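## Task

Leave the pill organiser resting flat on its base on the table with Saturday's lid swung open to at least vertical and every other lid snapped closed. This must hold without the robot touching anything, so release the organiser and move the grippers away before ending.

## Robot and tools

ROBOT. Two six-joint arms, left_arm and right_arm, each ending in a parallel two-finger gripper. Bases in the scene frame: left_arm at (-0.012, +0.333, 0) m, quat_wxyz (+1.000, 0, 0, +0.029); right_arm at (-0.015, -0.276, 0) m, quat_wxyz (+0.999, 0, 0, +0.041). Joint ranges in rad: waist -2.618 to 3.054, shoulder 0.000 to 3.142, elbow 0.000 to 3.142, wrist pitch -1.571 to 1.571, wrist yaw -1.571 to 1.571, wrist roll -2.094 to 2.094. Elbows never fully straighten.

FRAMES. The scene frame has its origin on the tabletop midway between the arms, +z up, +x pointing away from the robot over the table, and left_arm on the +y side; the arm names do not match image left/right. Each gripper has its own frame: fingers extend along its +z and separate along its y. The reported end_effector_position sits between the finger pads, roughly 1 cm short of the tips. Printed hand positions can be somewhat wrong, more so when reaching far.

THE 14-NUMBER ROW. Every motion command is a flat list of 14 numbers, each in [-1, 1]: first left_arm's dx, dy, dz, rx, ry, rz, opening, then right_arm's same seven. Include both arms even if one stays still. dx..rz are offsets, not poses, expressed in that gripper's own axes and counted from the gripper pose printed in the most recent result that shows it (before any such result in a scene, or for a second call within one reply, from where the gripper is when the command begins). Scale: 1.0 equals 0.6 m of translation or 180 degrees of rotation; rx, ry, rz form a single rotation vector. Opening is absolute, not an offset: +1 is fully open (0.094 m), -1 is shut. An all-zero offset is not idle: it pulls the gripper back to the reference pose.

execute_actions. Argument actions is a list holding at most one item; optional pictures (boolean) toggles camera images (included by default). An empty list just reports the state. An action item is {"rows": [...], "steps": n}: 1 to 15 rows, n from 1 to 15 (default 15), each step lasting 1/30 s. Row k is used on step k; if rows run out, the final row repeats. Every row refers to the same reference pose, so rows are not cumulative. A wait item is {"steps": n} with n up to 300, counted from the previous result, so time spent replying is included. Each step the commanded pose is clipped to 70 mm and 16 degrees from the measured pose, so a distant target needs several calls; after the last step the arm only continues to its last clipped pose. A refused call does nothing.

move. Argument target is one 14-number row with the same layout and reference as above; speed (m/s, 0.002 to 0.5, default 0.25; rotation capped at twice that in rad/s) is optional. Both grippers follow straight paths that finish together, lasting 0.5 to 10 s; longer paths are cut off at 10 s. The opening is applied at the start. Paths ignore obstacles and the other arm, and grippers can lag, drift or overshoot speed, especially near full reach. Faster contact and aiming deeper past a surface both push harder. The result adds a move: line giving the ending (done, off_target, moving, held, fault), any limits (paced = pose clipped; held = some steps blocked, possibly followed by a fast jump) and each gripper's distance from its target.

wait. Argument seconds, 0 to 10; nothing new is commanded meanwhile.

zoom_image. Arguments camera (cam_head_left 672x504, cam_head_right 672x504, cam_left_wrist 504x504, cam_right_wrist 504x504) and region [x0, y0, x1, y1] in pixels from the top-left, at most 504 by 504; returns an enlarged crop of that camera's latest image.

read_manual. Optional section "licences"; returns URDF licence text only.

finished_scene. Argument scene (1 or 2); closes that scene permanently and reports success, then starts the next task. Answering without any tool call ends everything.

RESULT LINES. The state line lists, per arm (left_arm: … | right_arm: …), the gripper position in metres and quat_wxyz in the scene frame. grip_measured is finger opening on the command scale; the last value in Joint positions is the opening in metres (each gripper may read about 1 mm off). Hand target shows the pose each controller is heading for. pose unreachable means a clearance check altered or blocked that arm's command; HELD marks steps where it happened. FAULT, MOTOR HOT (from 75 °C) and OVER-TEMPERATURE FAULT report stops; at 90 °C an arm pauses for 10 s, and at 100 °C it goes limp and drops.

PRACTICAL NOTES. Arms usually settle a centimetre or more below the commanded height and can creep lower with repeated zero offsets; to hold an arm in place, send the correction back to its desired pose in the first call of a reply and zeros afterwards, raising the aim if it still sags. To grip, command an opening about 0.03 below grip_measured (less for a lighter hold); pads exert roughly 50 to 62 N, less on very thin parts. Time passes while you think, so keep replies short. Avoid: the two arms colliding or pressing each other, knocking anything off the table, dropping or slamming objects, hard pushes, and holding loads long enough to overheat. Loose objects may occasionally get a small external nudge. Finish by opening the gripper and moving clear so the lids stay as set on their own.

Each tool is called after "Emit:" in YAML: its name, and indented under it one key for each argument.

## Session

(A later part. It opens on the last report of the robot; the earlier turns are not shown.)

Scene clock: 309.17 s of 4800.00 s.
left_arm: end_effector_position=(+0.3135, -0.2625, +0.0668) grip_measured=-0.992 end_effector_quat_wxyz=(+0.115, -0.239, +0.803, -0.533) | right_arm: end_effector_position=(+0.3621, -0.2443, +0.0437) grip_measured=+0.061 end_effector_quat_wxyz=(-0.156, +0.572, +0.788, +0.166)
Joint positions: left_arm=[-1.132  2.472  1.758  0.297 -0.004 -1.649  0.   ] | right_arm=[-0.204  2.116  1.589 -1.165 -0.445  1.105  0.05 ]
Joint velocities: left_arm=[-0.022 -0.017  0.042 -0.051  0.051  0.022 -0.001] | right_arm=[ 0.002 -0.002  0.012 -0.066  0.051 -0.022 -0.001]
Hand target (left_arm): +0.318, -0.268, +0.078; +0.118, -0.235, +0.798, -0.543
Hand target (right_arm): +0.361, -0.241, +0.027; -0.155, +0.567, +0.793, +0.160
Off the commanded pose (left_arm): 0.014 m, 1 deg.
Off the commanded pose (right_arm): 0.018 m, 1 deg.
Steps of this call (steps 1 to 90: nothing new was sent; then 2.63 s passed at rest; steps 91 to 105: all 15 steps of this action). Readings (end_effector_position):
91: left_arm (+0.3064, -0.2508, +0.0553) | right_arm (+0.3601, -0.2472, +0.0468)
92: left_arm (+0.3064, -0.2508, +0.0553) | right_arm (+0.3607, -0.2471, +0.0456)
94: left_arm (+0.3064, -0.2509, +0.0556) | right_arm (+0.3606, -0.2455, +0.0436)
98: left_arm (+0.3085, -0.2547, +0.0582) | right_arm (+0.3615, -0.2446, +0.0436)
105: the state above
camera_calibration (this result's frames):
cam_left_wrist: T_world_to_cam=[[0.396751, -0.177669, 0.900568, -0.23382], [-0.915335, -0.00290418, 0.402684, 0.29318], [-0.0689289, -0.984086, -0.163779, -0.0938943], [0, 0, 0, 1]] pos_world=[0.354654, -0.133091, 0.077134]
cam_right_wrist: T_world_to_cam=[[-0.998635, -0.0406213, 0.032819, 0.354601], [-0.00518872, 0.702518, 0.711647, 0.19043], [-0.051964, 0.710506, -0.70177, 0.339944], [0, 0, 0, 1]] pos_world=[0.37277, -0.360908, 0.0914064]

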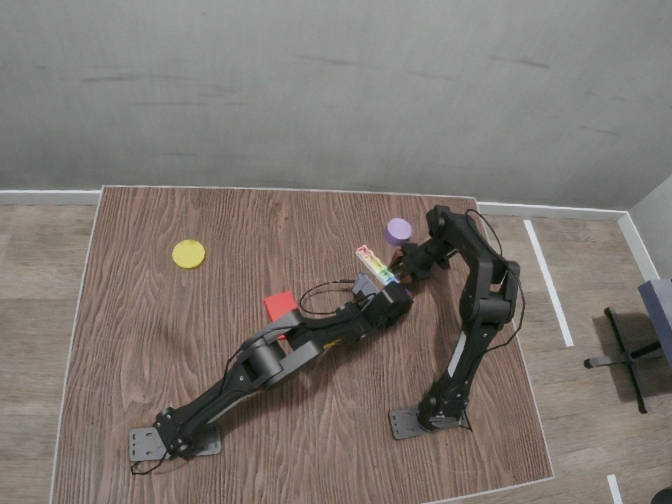

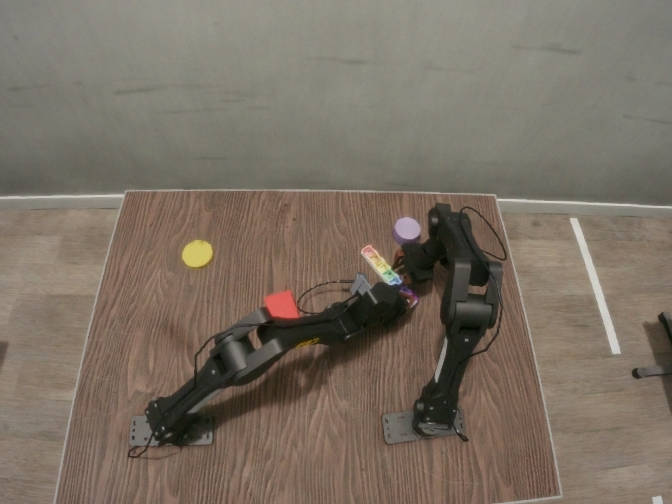

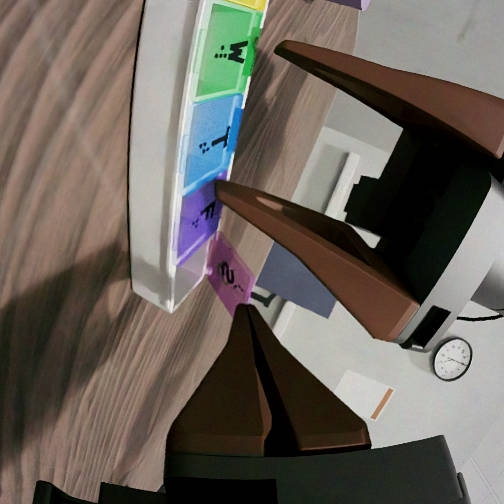

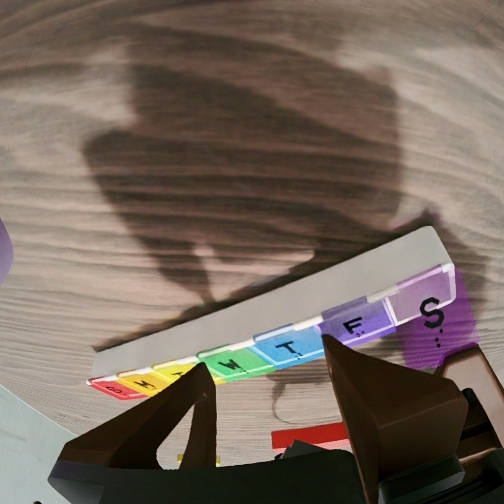

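Lid is rising. Continue forward.

Emit:
execute_actions:
  actions:
    - {"rows": [[0,-0.02,0.01,0.012,0,0,-1,-0.01,0,0.035,0,0,0,0.06],[0,-0.024,0.014,0.015,0,0,-1,-0.01,0,0.035,0,0,0,0.06],[0,-0.028,0.018,0.015,0,0,-1,-0.01,0,0.035,0,0,0,0.06],[0,-0.03,0.022,0.018,0,0,-1,-0.01,0,0.035,0,0,0,0.06],[0,-0.033,0.026,0.018,0,0,-1,-0.01,0,0.035,0,0,0,0.06],[0,-0.036,0.03,0.02,0,0,-1,-0.01,0,0.035,0,0,0,0.06],[0,-0.038,0.034,0.02,0,0,-1,-0.01,0,0.035,0,0,0,0.06]], "steps": 15}

Scene clock: 312.50 s of 4800.00 s.
left_arm: end_effector_position=(+0.3234, -0.2796, +0.0594) grip_measured=-0.995 end_effector_quat_wxyz=(+0.117, -0.239, +0.796, -0.543) | right_arm: end_effector_position=(+0.3624, -0.2411, +0.0436) grip_measured=+0.061 end_effector_quat_wxyz=(-0.161, +0.576, +0.782, +0.174)
Joint positions: left_arm=[-1.132  2.564  1.879  0.293 -0.007 -1.652  0.   ] | right_arm=[-0.204  2.116  1.582 -1.158 -0.465  1.117  0.05 ]
Joint velocities: left_arm=[-0.012  0.046 -0.002 -0.051 -0.022  0.022  0.001] | right_arm=[ 0.002 -0.012 -0.002  0.081  0.022  0.037 -0.   ]
Hand target (left_arm): +0.328, -0.285, +0.079; +0.123, -0.234, +0.786, -0.559
Hand target (right_arm): +0.362, -0.240, +0.023; -0.157, +0.571, +0.788, +0.166
Off the commanded pose (left_arm): 0.022 m, 2 deg.
Off the commanded pose (right_arm): 0.021 m, 1 deg.
Steps of this call (steps 1 to 85: nothing new was sent; steps 86 to 100: all 15 steps of this action). Readings (end_effector_position):
86: left_arm (+0.3137, -0.2625, +0.0664) | right_arm (+0.3621, -0.2441, +0.0435)
87: left_arm (+0.3141, -0.2632, +0.0668) | right_arm (+0.3621, -0.2434, +0.0434)
89: left_arm (+0.3165, -0.2669, +0.0696) | right_arm (+0.3621, -0.2424, +0.0434)
93: left_arm (+0.3227, -0.2780, +0.0752) | right_arm (+0.3622, -0.2414, +0.0435)
100: the state above
camera_calibration (this result's frames):
cam_left_wrist: T_world_to_cam=[[0.388761, -0.155559, 0.908111, -0.225731], [-0.919168, 0.00213755, 0.393861, 0.308371], [-0.0632099, -0.987824, -0.142154, -0.115434], [0, 0, 0, 1]] pos_world=[0.363903, -0.149803, 0.0671241]
cam_right_wrist: T_world_to_cam=[[-0.99902, -0.027614, 0.034605, 0.358201], [0.00607404, 0.688758, 0.724966, 0.180261], [-0.0438537, 0.724465, -0.687915, 0.337412], [0, 0, 0, 1]] pos_world=[0.371551, -0.358708, 0.0890316]

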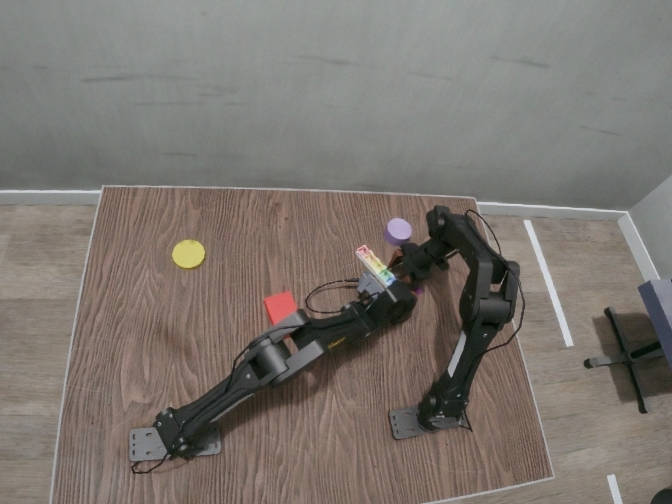

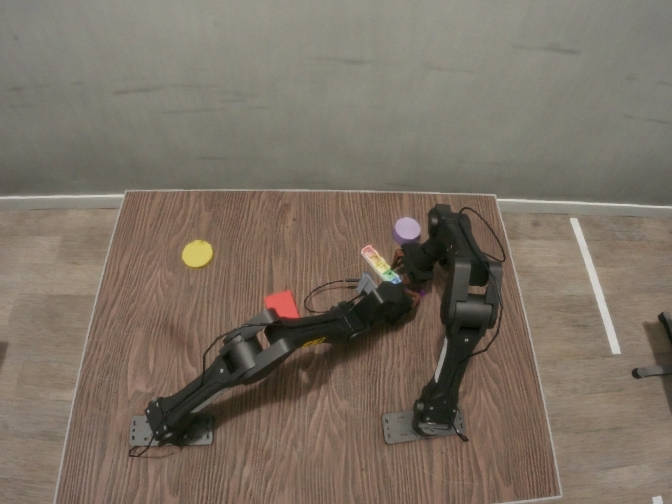

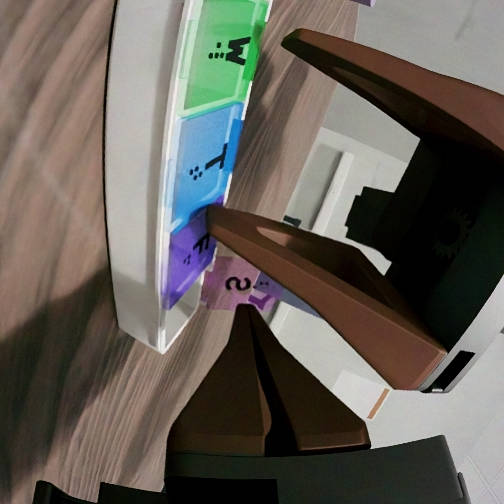

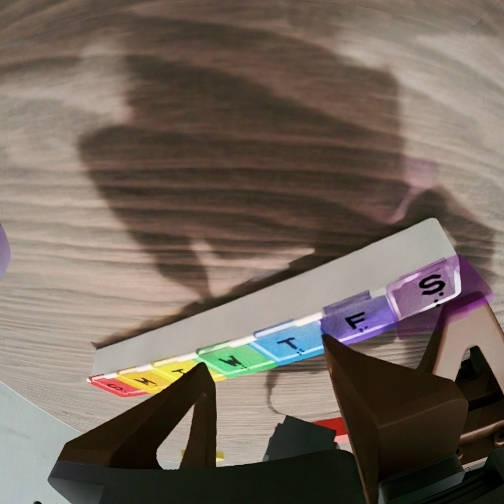

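Emit:
execute_actions:
  actions:
    - {"rows": [[0,-0.03,0.004,0.02,0,0,-1,-0.01,0,0.03,0,0,0,0.06],[0,-0.035,0.008,0.02,0,0,-1,-0.01,0,0.03,0,0,0,0.06],[0,-0.04,0.012,0.02,0,0,-1,-0.01,0,0.03,0,0,0,0.06],[0,-0.04,0.016,0.02,0,0,-1,-0.01,0,0.03,0,0,0,0.06],[0,-0.04,0.02,0.02,0,0,-1,-0.01,0,0.03,0,0,0,0.06]], "steps": 15}

Emit:
zoom_image:
  camera: "cam_right_wrist"
  region: [280, 130, 504, 400]

Emit:
zoom_image:
  camera: "cam_left_wrist"
  region: [80, 150, 380, 450]

Scene clock: 321.73 s of 4800.00 s.
left_arm: end_effector_position=(+0.3293, -0.2906, +0.0636) grip_measured=-0.996 end_effector_quat_wxyz=(+0.119, -0.238, +0.787, -0.556) | right_arm: end_effector_position=(+0.3638, -0.2396, +0.0441) grip_measured=+0.061 end_effector_quat_wxyz=(-0.162, +0.578, +0.779, +0.179)
Joint positions: left_arm=[-1.132  2.609  1.955  0.293 -0.007 -1.656  0.   ] | right_arm=[-0.204  2.116  1.582 -1.152 -0.476  1.126  0.05 ]
Joint velocities: left_arm=[ 0.002 -0.007  0.012 -0.081 -0.022 -0.051  0.   ] | right_arm=[-0.007 -0.012  0.007 -0.037  0.051 -0.022  0.   ]
Hand target (left_arm): +0.334, -0.295, +0.077; +0.125, -0.235, +0.779, -0.568
Hand target (right_arm): +0.363, -0.238, +0.026; -0.162, +0.576, +0.783, +0.174
Off the commanded pose (left_arm): 0.016 m, 2 deg.
Off the commanded pose (right_arm): 0.019 m, 1 deg.
Steps of this call (steps 1 to 90: nothing new was sent; then 5.73 s passed at rest; steps 91 to 105: all 15 steps of this action). Readings (end_effector_position):
91: left_arm (+0.3232, -0.2793, +0.0575) | right_arm (+0.3624, -0.2409, +0.0437)
92: left_arm (+0.3233, -0.2796, +0.0573) | right_arm (+0.3626, -0.2405, +0.0439)
94: left_arm (+0.3247, -0.2821, +0.0586) | right_arm (+0.3628, -0.2401, +0.0441)
98: left_arm (+0.3280, -0.2882, +0.0602) | right_arm (+0.3631, -0.2397, +0.0442)
105: the state above
camera_calibration (this result's frames):
cam_left_wrist: T_world_to_cam=[[0.378075, -0.128137, 0.916865, -0.22263], [-0.923786, 0.0126708, 0.3827, 0.317429], [-0.0606553, -0.991676, -0.11358, -0.129088], [0, 0, 0, 1]] pos_world=[0.369578, -0.160562, 0.0679801]
cam_right_wrist: T_world_to_cam=[[-0.999302, -0.0189122, 0.0322252, 0.362001], [0.010686, 0.681771, 0.731488, 0.175142], [-0.0358043, 0.731321, -0.681093, 0.335181], [0, 0, 0, 1]] pos_world=[0.371878, -0.357686, 0.0885094]

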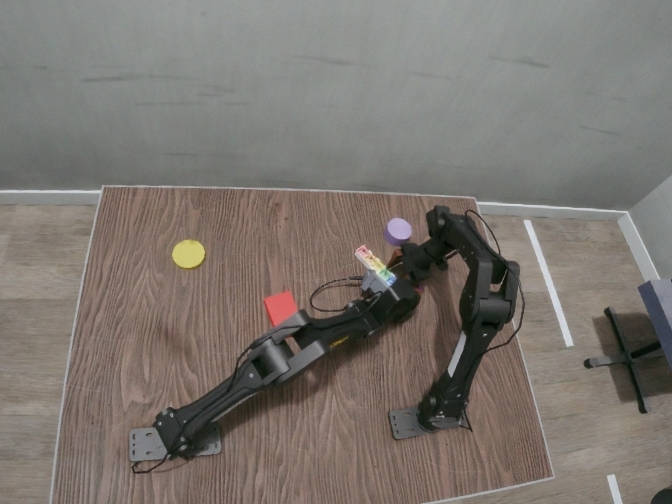

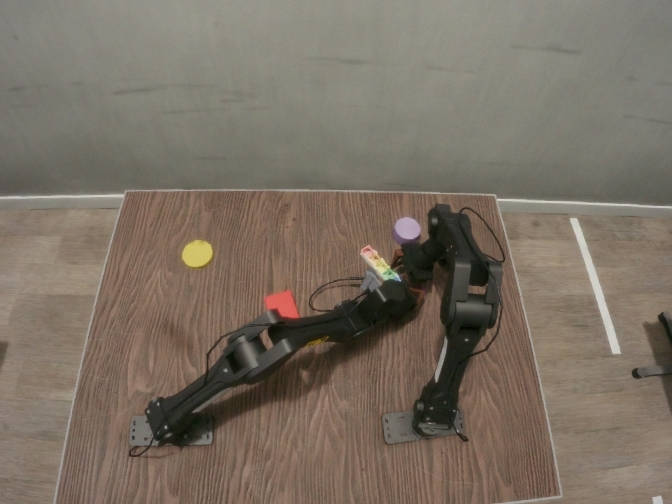

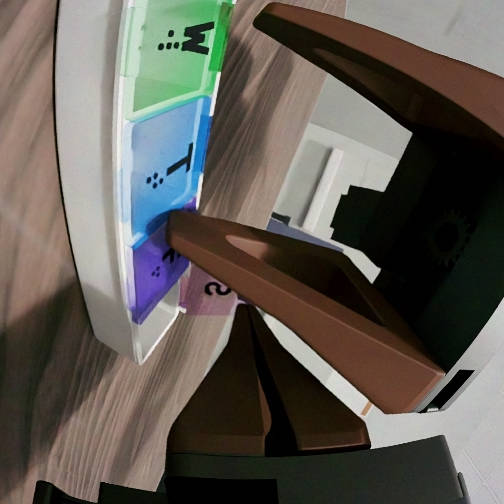

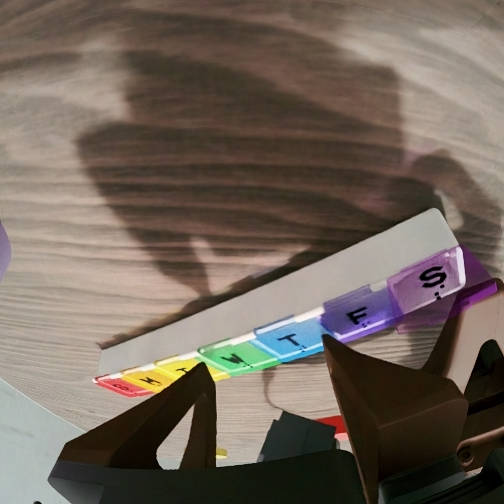

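Region (280, 130, 504, 400) of cam_right_wrist's 504x504 image, scaled by 1.867, with more detail than that image has; it fills the left 418 columns of this view, and the rest is white.

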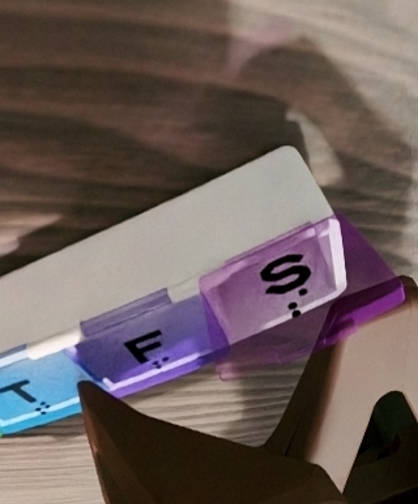

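Region (80, 150, 380, 450) of cam_left_wrist's 504x504 image, scaled by 1.680, with more detail than that image has.

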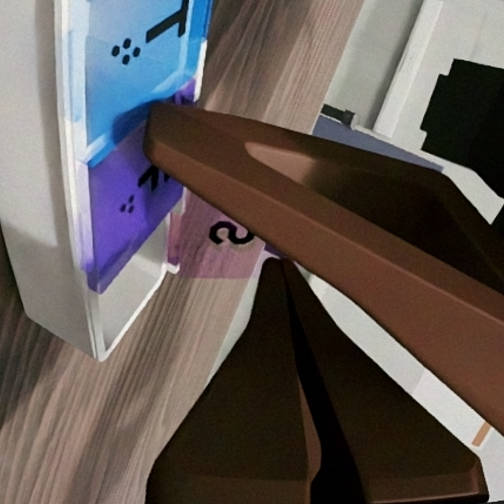

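Emit:
execute_actions:
  actions:
    - {"rows": [[0,-0.03,0.004,0.02,0,0,-1,-0.01,0,0.025,0,0,0,0.06],[0,-0.033,0.008,0.02,0,0,-1,-0.01,0,0.025,0,0,0,0.06],[0,-0.036,0.012,0.02,0,0,-1,-0.01,0,0.025,0,0,0,0.06],[0,-0.036,0.016,0.02,0,0,-1,-0.01,0,0.025,0,0,0,0.06],[0,-0.036,0.022,0.02,0,0,-1,-0.01,0,0.025,0,0,0,0.06]], "steps": 15}

Emit:
zoom_image:
  camera: "cam_right_wrist"
  region: [280, 130, 504, 400]

Scene clock: 330.00 s of 4800.00 s.
left_arm: end_effector_position=(+0.3345, -0.3022, +0.0678) grip_measured=-0.996 end_effector_quat_wxyz=(+0.119, -0.236, +0.777, -0.571) | right_arm: end_effector_position=(+0.3657, -0.2391, +0.0460) grip_measured=+0.061 end_effector_quat_wxyz=(-0.165, +0.583, +0.773, +0.188)
Joint positions: left_arm=[-1.133  2.66   2.039  0.295 -0.003 -1.661  0.   ] | right_arm=[-0.21   2.115  1.582 -1.148 -0.495  1.135  0.05 ]
Joint velocities: left_arm=[ 0.002 -0.007  0.032 -0.081 -0.037 -0.037  0.   ] | right_arm=[ 0.007 -0.002 -0.002  0.037 -0.037  0.037 -0.001]
Hand target (left_arm): +0.340, -0.306, +0.079; +0.126, -0.234, +0.769, -0.581
Hand target (right_arm): +0.365, -0.238, +0.029; -0.163, +0.578, +0.779, +0.179
Off the commanded pose (left_arm): 0.014 m, 2 deg.
Off the commanded pose (right_arm): 0.018 m, 1 deg.
Steps of this call (steps 1 to 90: nothing new was sent; then 4.77 s passed at rest; steps 91 to 105: all 15 steps of this action). Readings (end_effector_position):
91: left_arm (+0.3294, -0.2908, +0.0641) | right_arm (+0.3638, -0.2396, +0.0441)
92: left_arm (+0.3295, -0.2910, +0.0641) | right_arm (+0.3638, -0.2396, +0.0441)
94: left_arm (+0.3306, -0.2931, +0.0652) | right_arm (+0.3639, -0.2392, +0.0444)
98: left_arm (+0.3340, -0.2996, +0.0676) | right_arm (+0.3652, -0.2383, +0.0456)
105: the state above
camera_calibration (this result's frames):
cam_left_wrist: T_world_to_cam=[[0.367211, -0.0979512, 0.924966, -0.217757], [-0.928081, 0.0275175, 0.371361, 0.327464], [-0.061828, -0.994811, -0.0808019, -0.142578], [0, 0, 0, 1]] pos_world=[0.37506, -0.172179, 0.0682901]
cam_right_wrist: T_world_to_cam=[[-0.999596, -0.00352244, 0.0281928, 0.367803], [0.0186066, 0.668741, 0.743262, 0.16693], [-0.0214718, 0.743487, -0.668406, 0.333256], [0, 0, 0, 1]] pos_world=[0.371704, -0.358108, 0.0883079]

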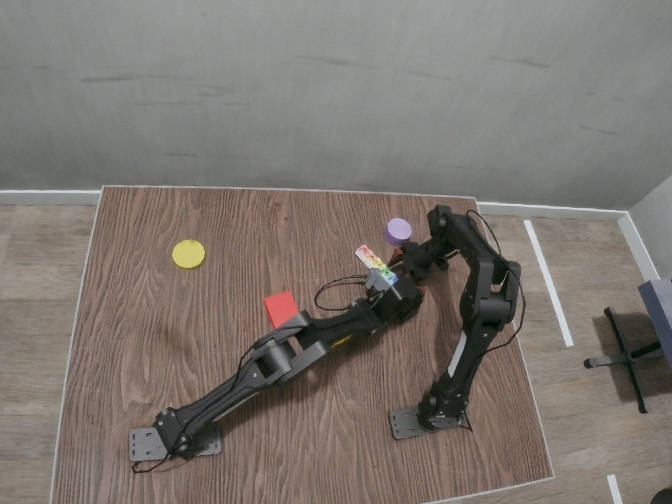

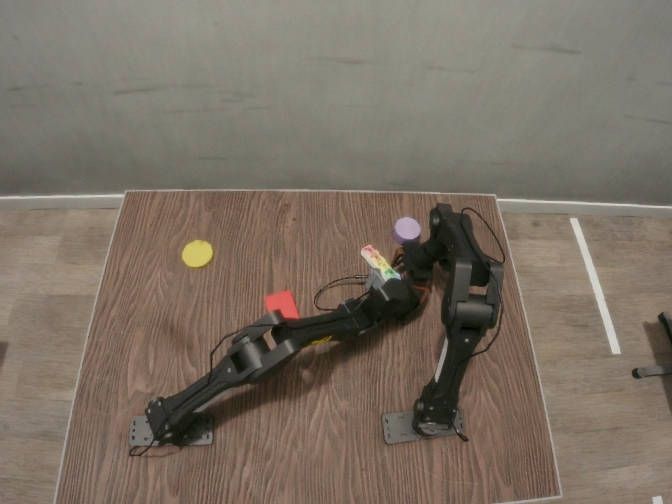

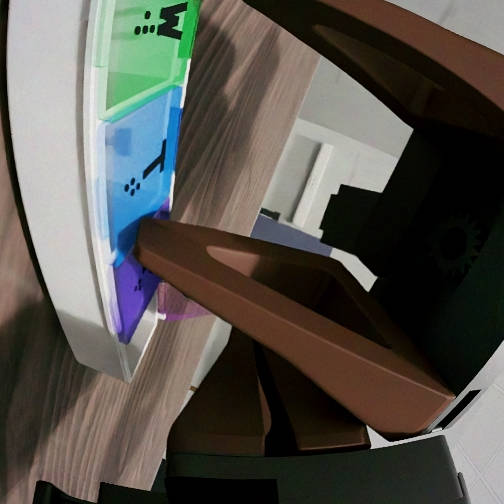

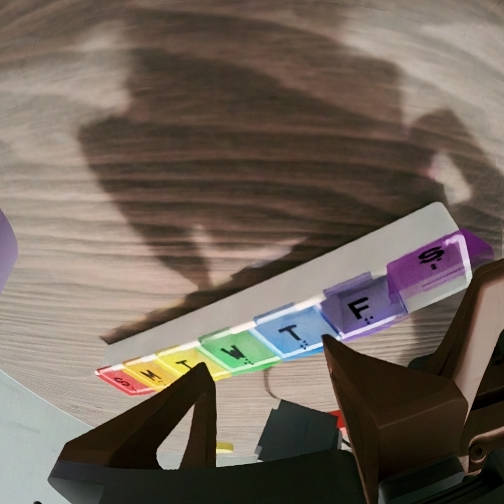

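Region (280, 130, 504, 400) of cam_right_wrist's 504x504 image, scaled by 1.867, with more detail than that image has; it fills the left 418 columns of this view, and the rest is white.

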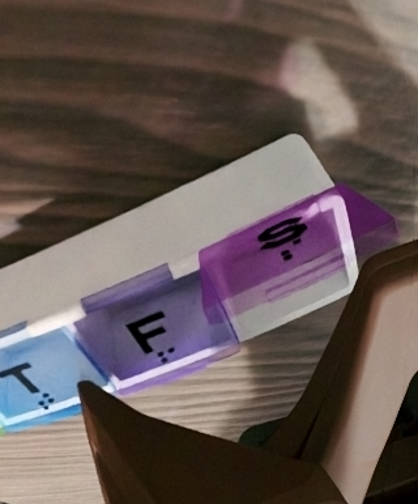

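Emit:
execute_actions:
  actions:
    - {"rows": [[0.01,-0.012,0,0,0,0,-1,0,0.01,-0.02,0,0,0,0.06],[0.02,-0.012,0,0,0,0,-1,0,0.02,-0.04,0,0,0,0.06],[0.03,-0.012,0,0,0,0,-1,0.01,0.03,-0.06,0,0,0,0.06],[0.035,-0.012,0,0,0,0,-1,0.02,0.04,-0.08,0,0,0,0.06],[0.035,-0.012,0,0,0,0,-1,0.03,0.05,-0.11,0,0,0,0.06]], "steps": 15}

Scene clock: 338.80 s of 4800.00 s.
left_arm: end_effector_position=(+0.3130, -0.3105, +0.0603) grip_measured=-0.996 end_effector_quat_wxyz=(+0.109, -0.237, +0.787, -0.560) | right_arm: end_effector_position=(+0.3977, -0.2461, +0.1133) grip_measured=+0.061 end_effector_quat_wxyz=(-0.146, +0.579, +0.777, +0.199)
Joint positions: left_arm=[-1.169  2.66   2.04   0.263 -0.023 -1.679  0.   ] | right_arm=[-0.217  2.169  1.941 -1.412 -0.495  1.128  0.05 ]
Joint velocities: left_arm=[ 0.007 -0.007 -0.017  0.022 -0.081 -0.007 -0.   ] | right_arm=[-0.012  0.115  0.002 -0.227 -0.022  0.051 -0.001]
Hand target (left_arm): +0.318, -0.314, +0.076; +0.118, -0.236, +0.777, -0.571
Hand target (right_arm): +0.391, -0.249, +0.116; -0.163, +0.583, +0.773, +0.189
Off the commanded pose (left_arm): 0.017 m, 2 deg.
Off the commanded pose (right_arm): 0.006 m, 3 deg.
Steps of this call (steps 1 to 90: nothing new was sent; then 5.30 s passed at rest; steps 91 to 105: all 15 steps of this action). Readings (end_effector_position):
91: left_arm (+0.3339, -0.3023, +0.0672) | right_arm (+0.3663, -0.2397, +0.0478)
92: left_arm (+0.3335, -0.3023, +0.0667) | right_arm (+0.3673, -0.2401, +0.0495)
94: left_arm (+0.3316, -0.3025, +0.0645) | right_arm (+0.3736, -0.2417, +0.0571)
98: left_arm (+0.3214, -0.3068, +0.0618) | right_arm (+0.3973, -0.2457, +0.0922)
105: the state above
camera_calibration (this result's frames):
cam_left_wrist: T_world_to_cam=[[0.387351, -0.124193, 0.913529, -0.217531], [-0.918829, 0.0292332, 0.393573, 0.306871], [-0.0755842, -0.991827, -0.102788, -0.146198], [0, 0, 0, 1]] pos_world=[0.355173, -0.18099, 0.0629178]
cam_right_wrist: T_world_to_cam=[[-0.999873, -0.00230948, -0.0157443, 0.403189], [-0.0132029, 0.672699, 0.739799, 0.134969], [0.0088826, 0.739913, -0.672644, 0.371627], [0, 0, 0, 1]] pos_world=[0.401619, -0.364834, 0.156471]

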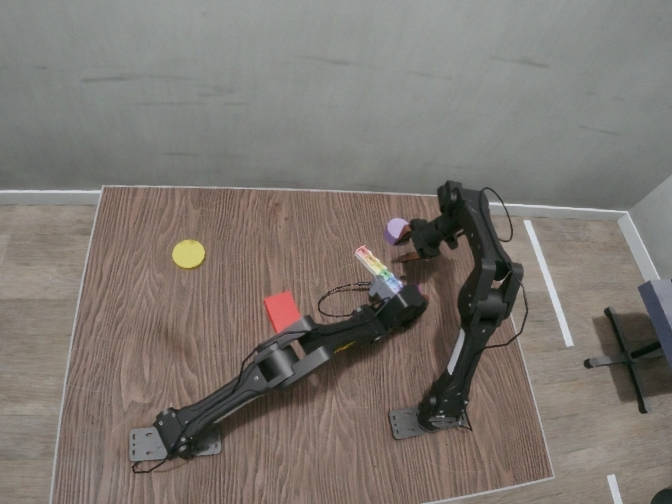

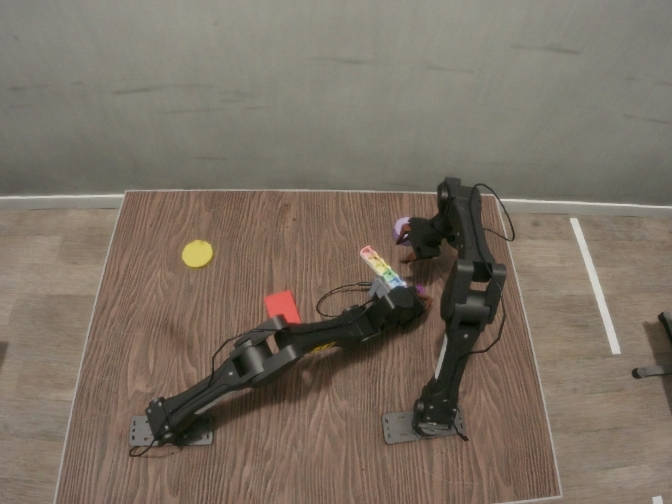

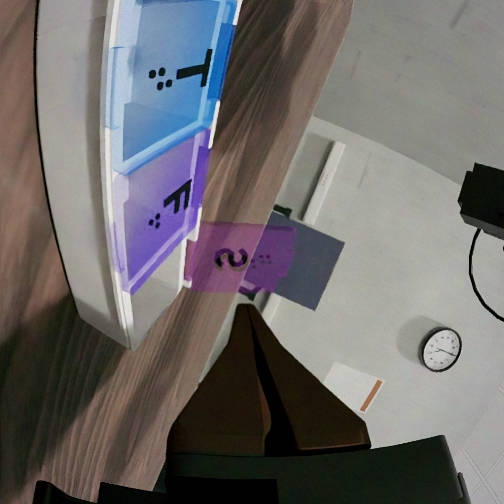

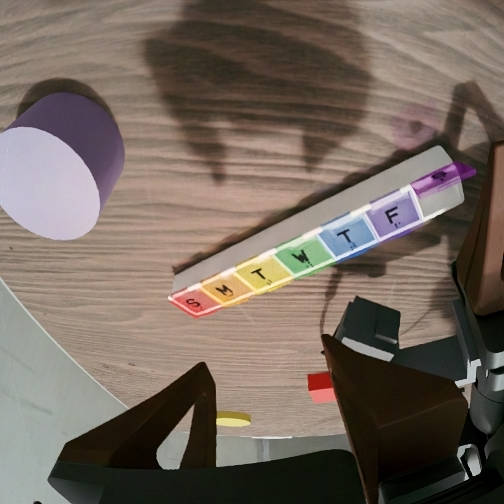

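Emit:
execute_actions:
  actions:
    - {"rows": [[0.01,-0.04,0,0.01,0,0,-1,0,0.03,-0.03,0,0,0,0.5],[0.01,-0.07,-0.01,0.01,0,0,-1,0,0.05,-0.06,0,0,0,0.5],[0.01,-0.09,-0.03,0.01,0,0,-1,0,0.07,-0.08,0,0,0,0.5],[0.01,-0.1,-0.07,0.01,0,0,-1,0,0.08,-0.1,0,0,0,0.5],[0.01,-0.11,-0.12,0.01,0,0,-1,0,0.08,-0.1,0,0,0,0.5],[0.01,-0.12,-0.17,0.01,0,0,-1,0,0.08,-0.1,0,0,0,0.5]], "steps": 15}

Scene clock: 343.63 s of 4800.00 s.
left_arm: end_effector_position=(+0.2863, -0.2553, +0.1430) grip_measured=-0.996 end_effector_quat_wxyz=(+0.108, -0.241, +0.788, -0.556) | right_arm: end_effector_position=(+0.4449, -0.2638, +0.1634) grip_measured=+0.498 end_effector_quat_wxyz=(-0.088, +0.589, +0.769, +0.231)
Joint positions: left_arm=[-1.169  2.276  1.683  0.227 -0.026 -1.686  0.   ] | right_arm=[-0.242  2.297  2.354 -1.558 -0.495  1.164  0.07 ]
Joint velocities: left_arm=[-0.027 -0.535 -0.203  0.183  0.022  0.022 -0.   ] | right_arm=[ 0.002  0.042 -0.017 -0.125 -0.007  0.022 -0.   ]
Hand target (left_arm): +0.282, -0.252, +0.165; +0.113, -0.235, +0.778, -0.572
Hand target (right_arm): +0.442, -0.263, +0.173; -0.090, +0.592, +0.765, +0.236
Off the commanded pose (left_arm): 0.023 m, 2 deg.
Off the commanded pose (right_arm): 0.009 m, 8 deg.
joint sent to its limit (right arm) — the command would take joint 4 (wrist pitch) past its lower limit, so that joint was sent only as far as its limit.
Steps of this call (steps 1 to 90: nothing new was sent; then 1.33 s passed at rest; steps 91 to 105: all 15 steps of this action). Readings (end_effector_position):
91: left_arm (+0.3137, -0.3102, +0.0604) | right_arm (+0.3891, -0.2450, +0.1057)
92: left_arm (+0.3137, -0.3103, +0.0608) | right_arm (+0.3943, -0.2459, +0.1103)
94: left_arm (+0.3129, -0.3088, +0.0635) | right_arm (+0.4181, -0.2505, +0.1248)
98: left_arm (+0.3007, -0.2843, +0.0780) | right_arm (+0.4463, -0.2611, +0.1583)
105: the state above
camera_calibration (this result's frames):
cam_left_wrist: T_world_to_cam=[[0.396168, -0.127611, 0.909267, -0.278675], [-0.915406, 0.0219898, 0.40193, 0.244131], [-0.0712854, -0.99158, -0.108105, -0.0854456], [0, 0, 0, 1]] pos_world=[0.327791, -0.125657, 0.146029]
cam_right_wrist: T_world_to_cam=[[-0.989217, 0.0521504, -0.136858, 0.480606], [-0.0638281, 0.687534, 0.723342, 0.139521], [0.131817, 0.724277, -0.676792, 0.359877], [0, 0, 0, 1]] pos_world=[0.436891, -0.381639, 0.208415]

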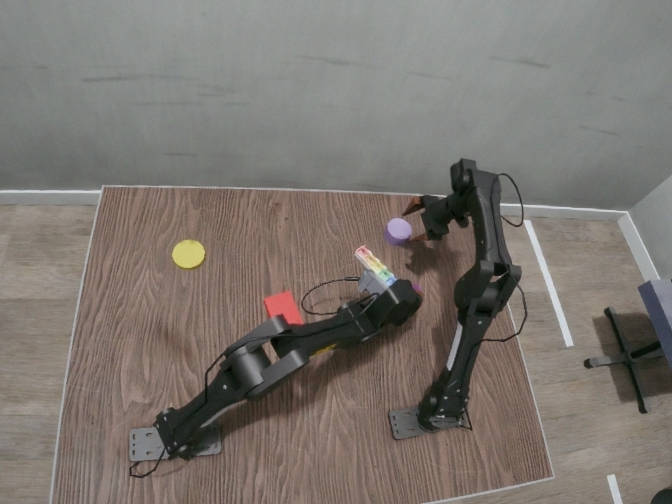

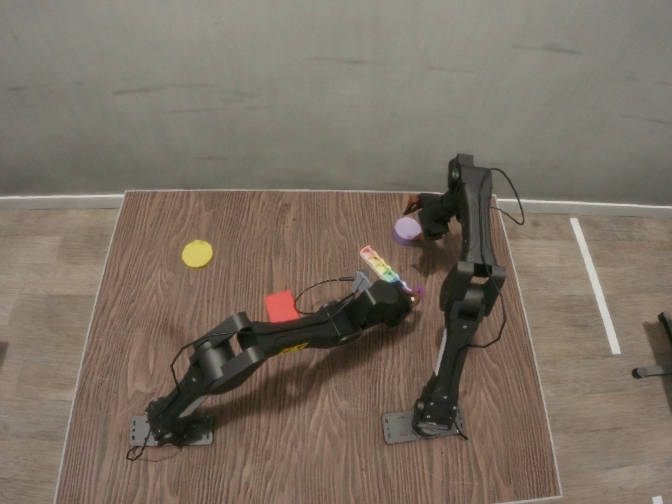

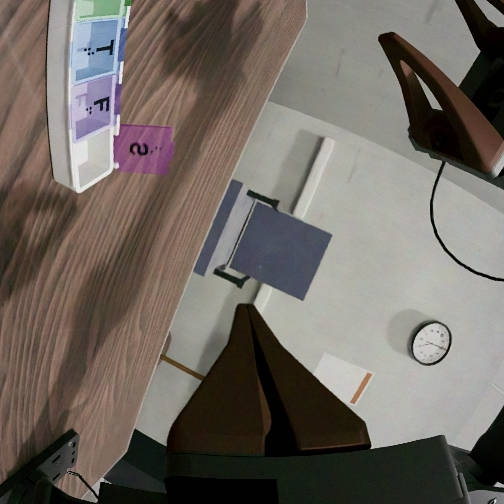

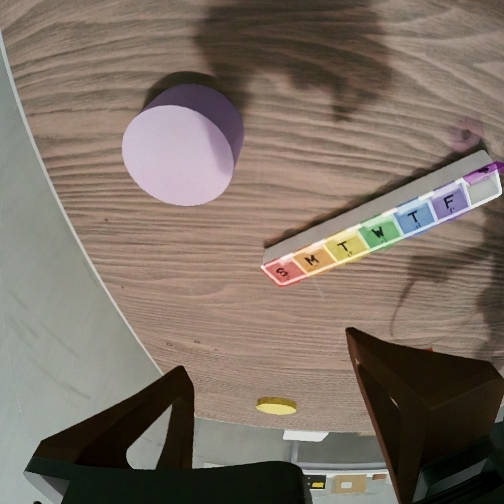

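Emit:
move:
  target: [0,-0.05,-0.3,0,0,0,-1,0,0,-0.03,0,0,0,0.5]
  speed: 0.3

Emit:
zoom_image:
  camera: "cam_head_left"
  region: [340, 210, 440, 320]

Scene clock: 346.80 s of 4800.00 s.
left_arm: end_effector_position=(+0.2186, -0.1188, +0.2341) grip_measured=-0.996 end_effector_quat_wxyz=(+0.104, -0.245, +0.790, -0.552) | right_arm: end_effector_position=(+0.4431, -0.2694, +0.1593) grip_measured=+0.498 end_effector_quat_wxyz=(-0.094, +0.595, +0.765, +0.227)
Joint positions: left_arm=[-1.169  1.611  1.145  0.089 -0.026 -1.695  0.   ] | right_arm=[-0.255  2.306  2.354 -1.568 -0.495  1.161  0.07 ]
Joint velocities: left_arm=[ 0.012 -0.012 -0.007  0.051  0.051 -0.051 -0.   ] | right_arm=[-0.007  0.012 -0.017  0.007 -0.007 -0.037  0.   ]
Hand target (left_arm): +0.214, -0.117, +0.239; +0.108, -0.241, +0.788, -0.556
Hand target (right_arm): +0.442, -0.272, +0.178; -0.078, +0.591, +0.767, +0.238
Off the commanded pose (left_arm): 0.005 m, 1 deg.
Off the commanded pose (right_arm): 0.020 m, 1 deg.
joint sent to its limit (right arm) — the command would take joint 4 (wrist pitch) past its lower limit, so that joint was sent only as far as its limit.
move: off_target (right_arm)
camera_calibration (this result's frames):
cam_left_wrist: T_world_to_cam=[[0.407948, -0.131719, 0.903454, -0.318903], [-0.910339, 0.0168879, 0.413519, 0.138102], [-0.0697259, -0.991143, -0.11302, 0.0557738], [0, 0, 0, 1]] pos_world=[0.259704, 0.0109419, 0.237309]
cam_right_wrist: T_world_to_cam=[[-0.990901, 0.0633767, -0.118736, 0.479447], [-0.0431581, 0.685993, 0.726327, 0.136186], [0.127484, 0.724843, -0.677016, 0.363534], [0, 0, 0, 1]] pos_world=[0.434617, -0.387314, 0.204131]

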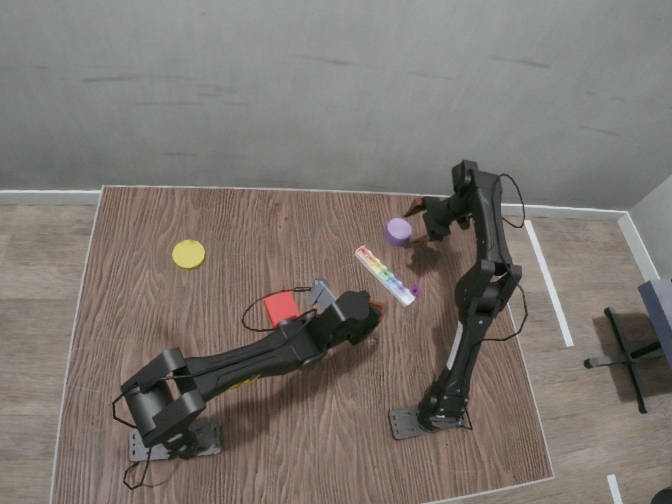

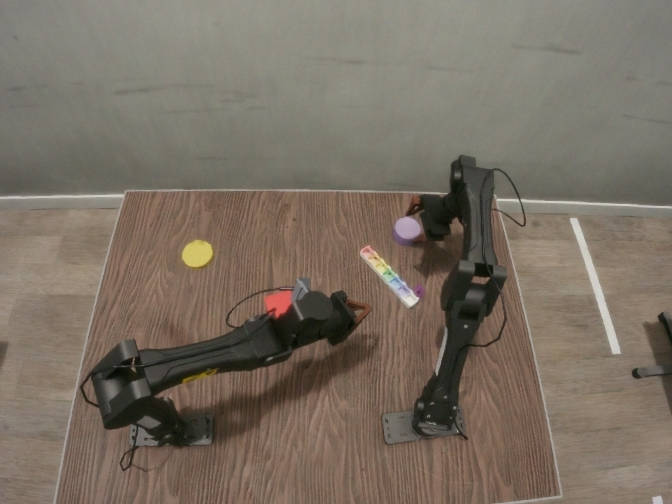

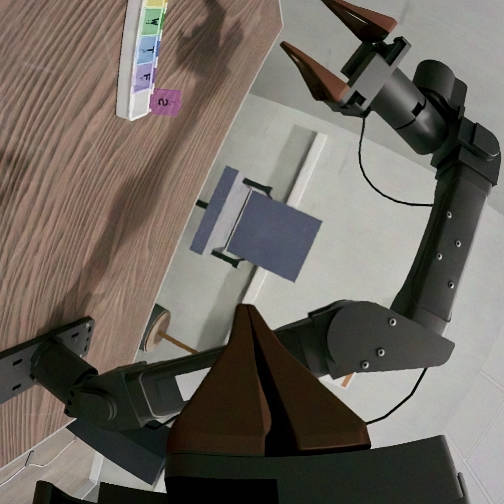

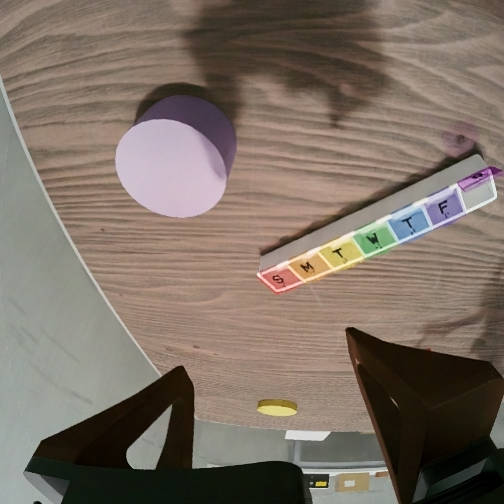

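Region (340, 210, 440, 320) of cam_head_left's 672x504 image, scaled by 4.582, with more detail than that image has; it fills the left 458 columns of this view, and the rest is white.

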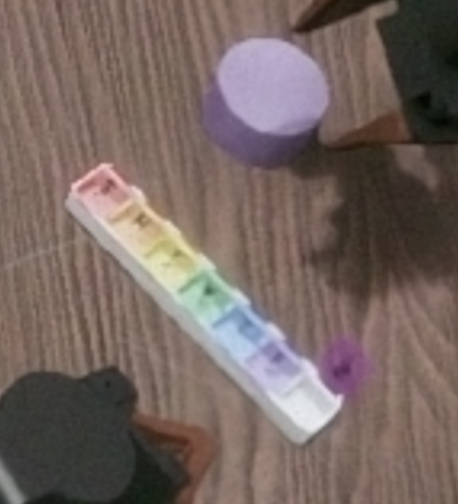

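Lid is open past upright, the others are shut, and the arms are clear.

Emit:
finished_scene:
  scene: 2

The scene is finished: the task was done.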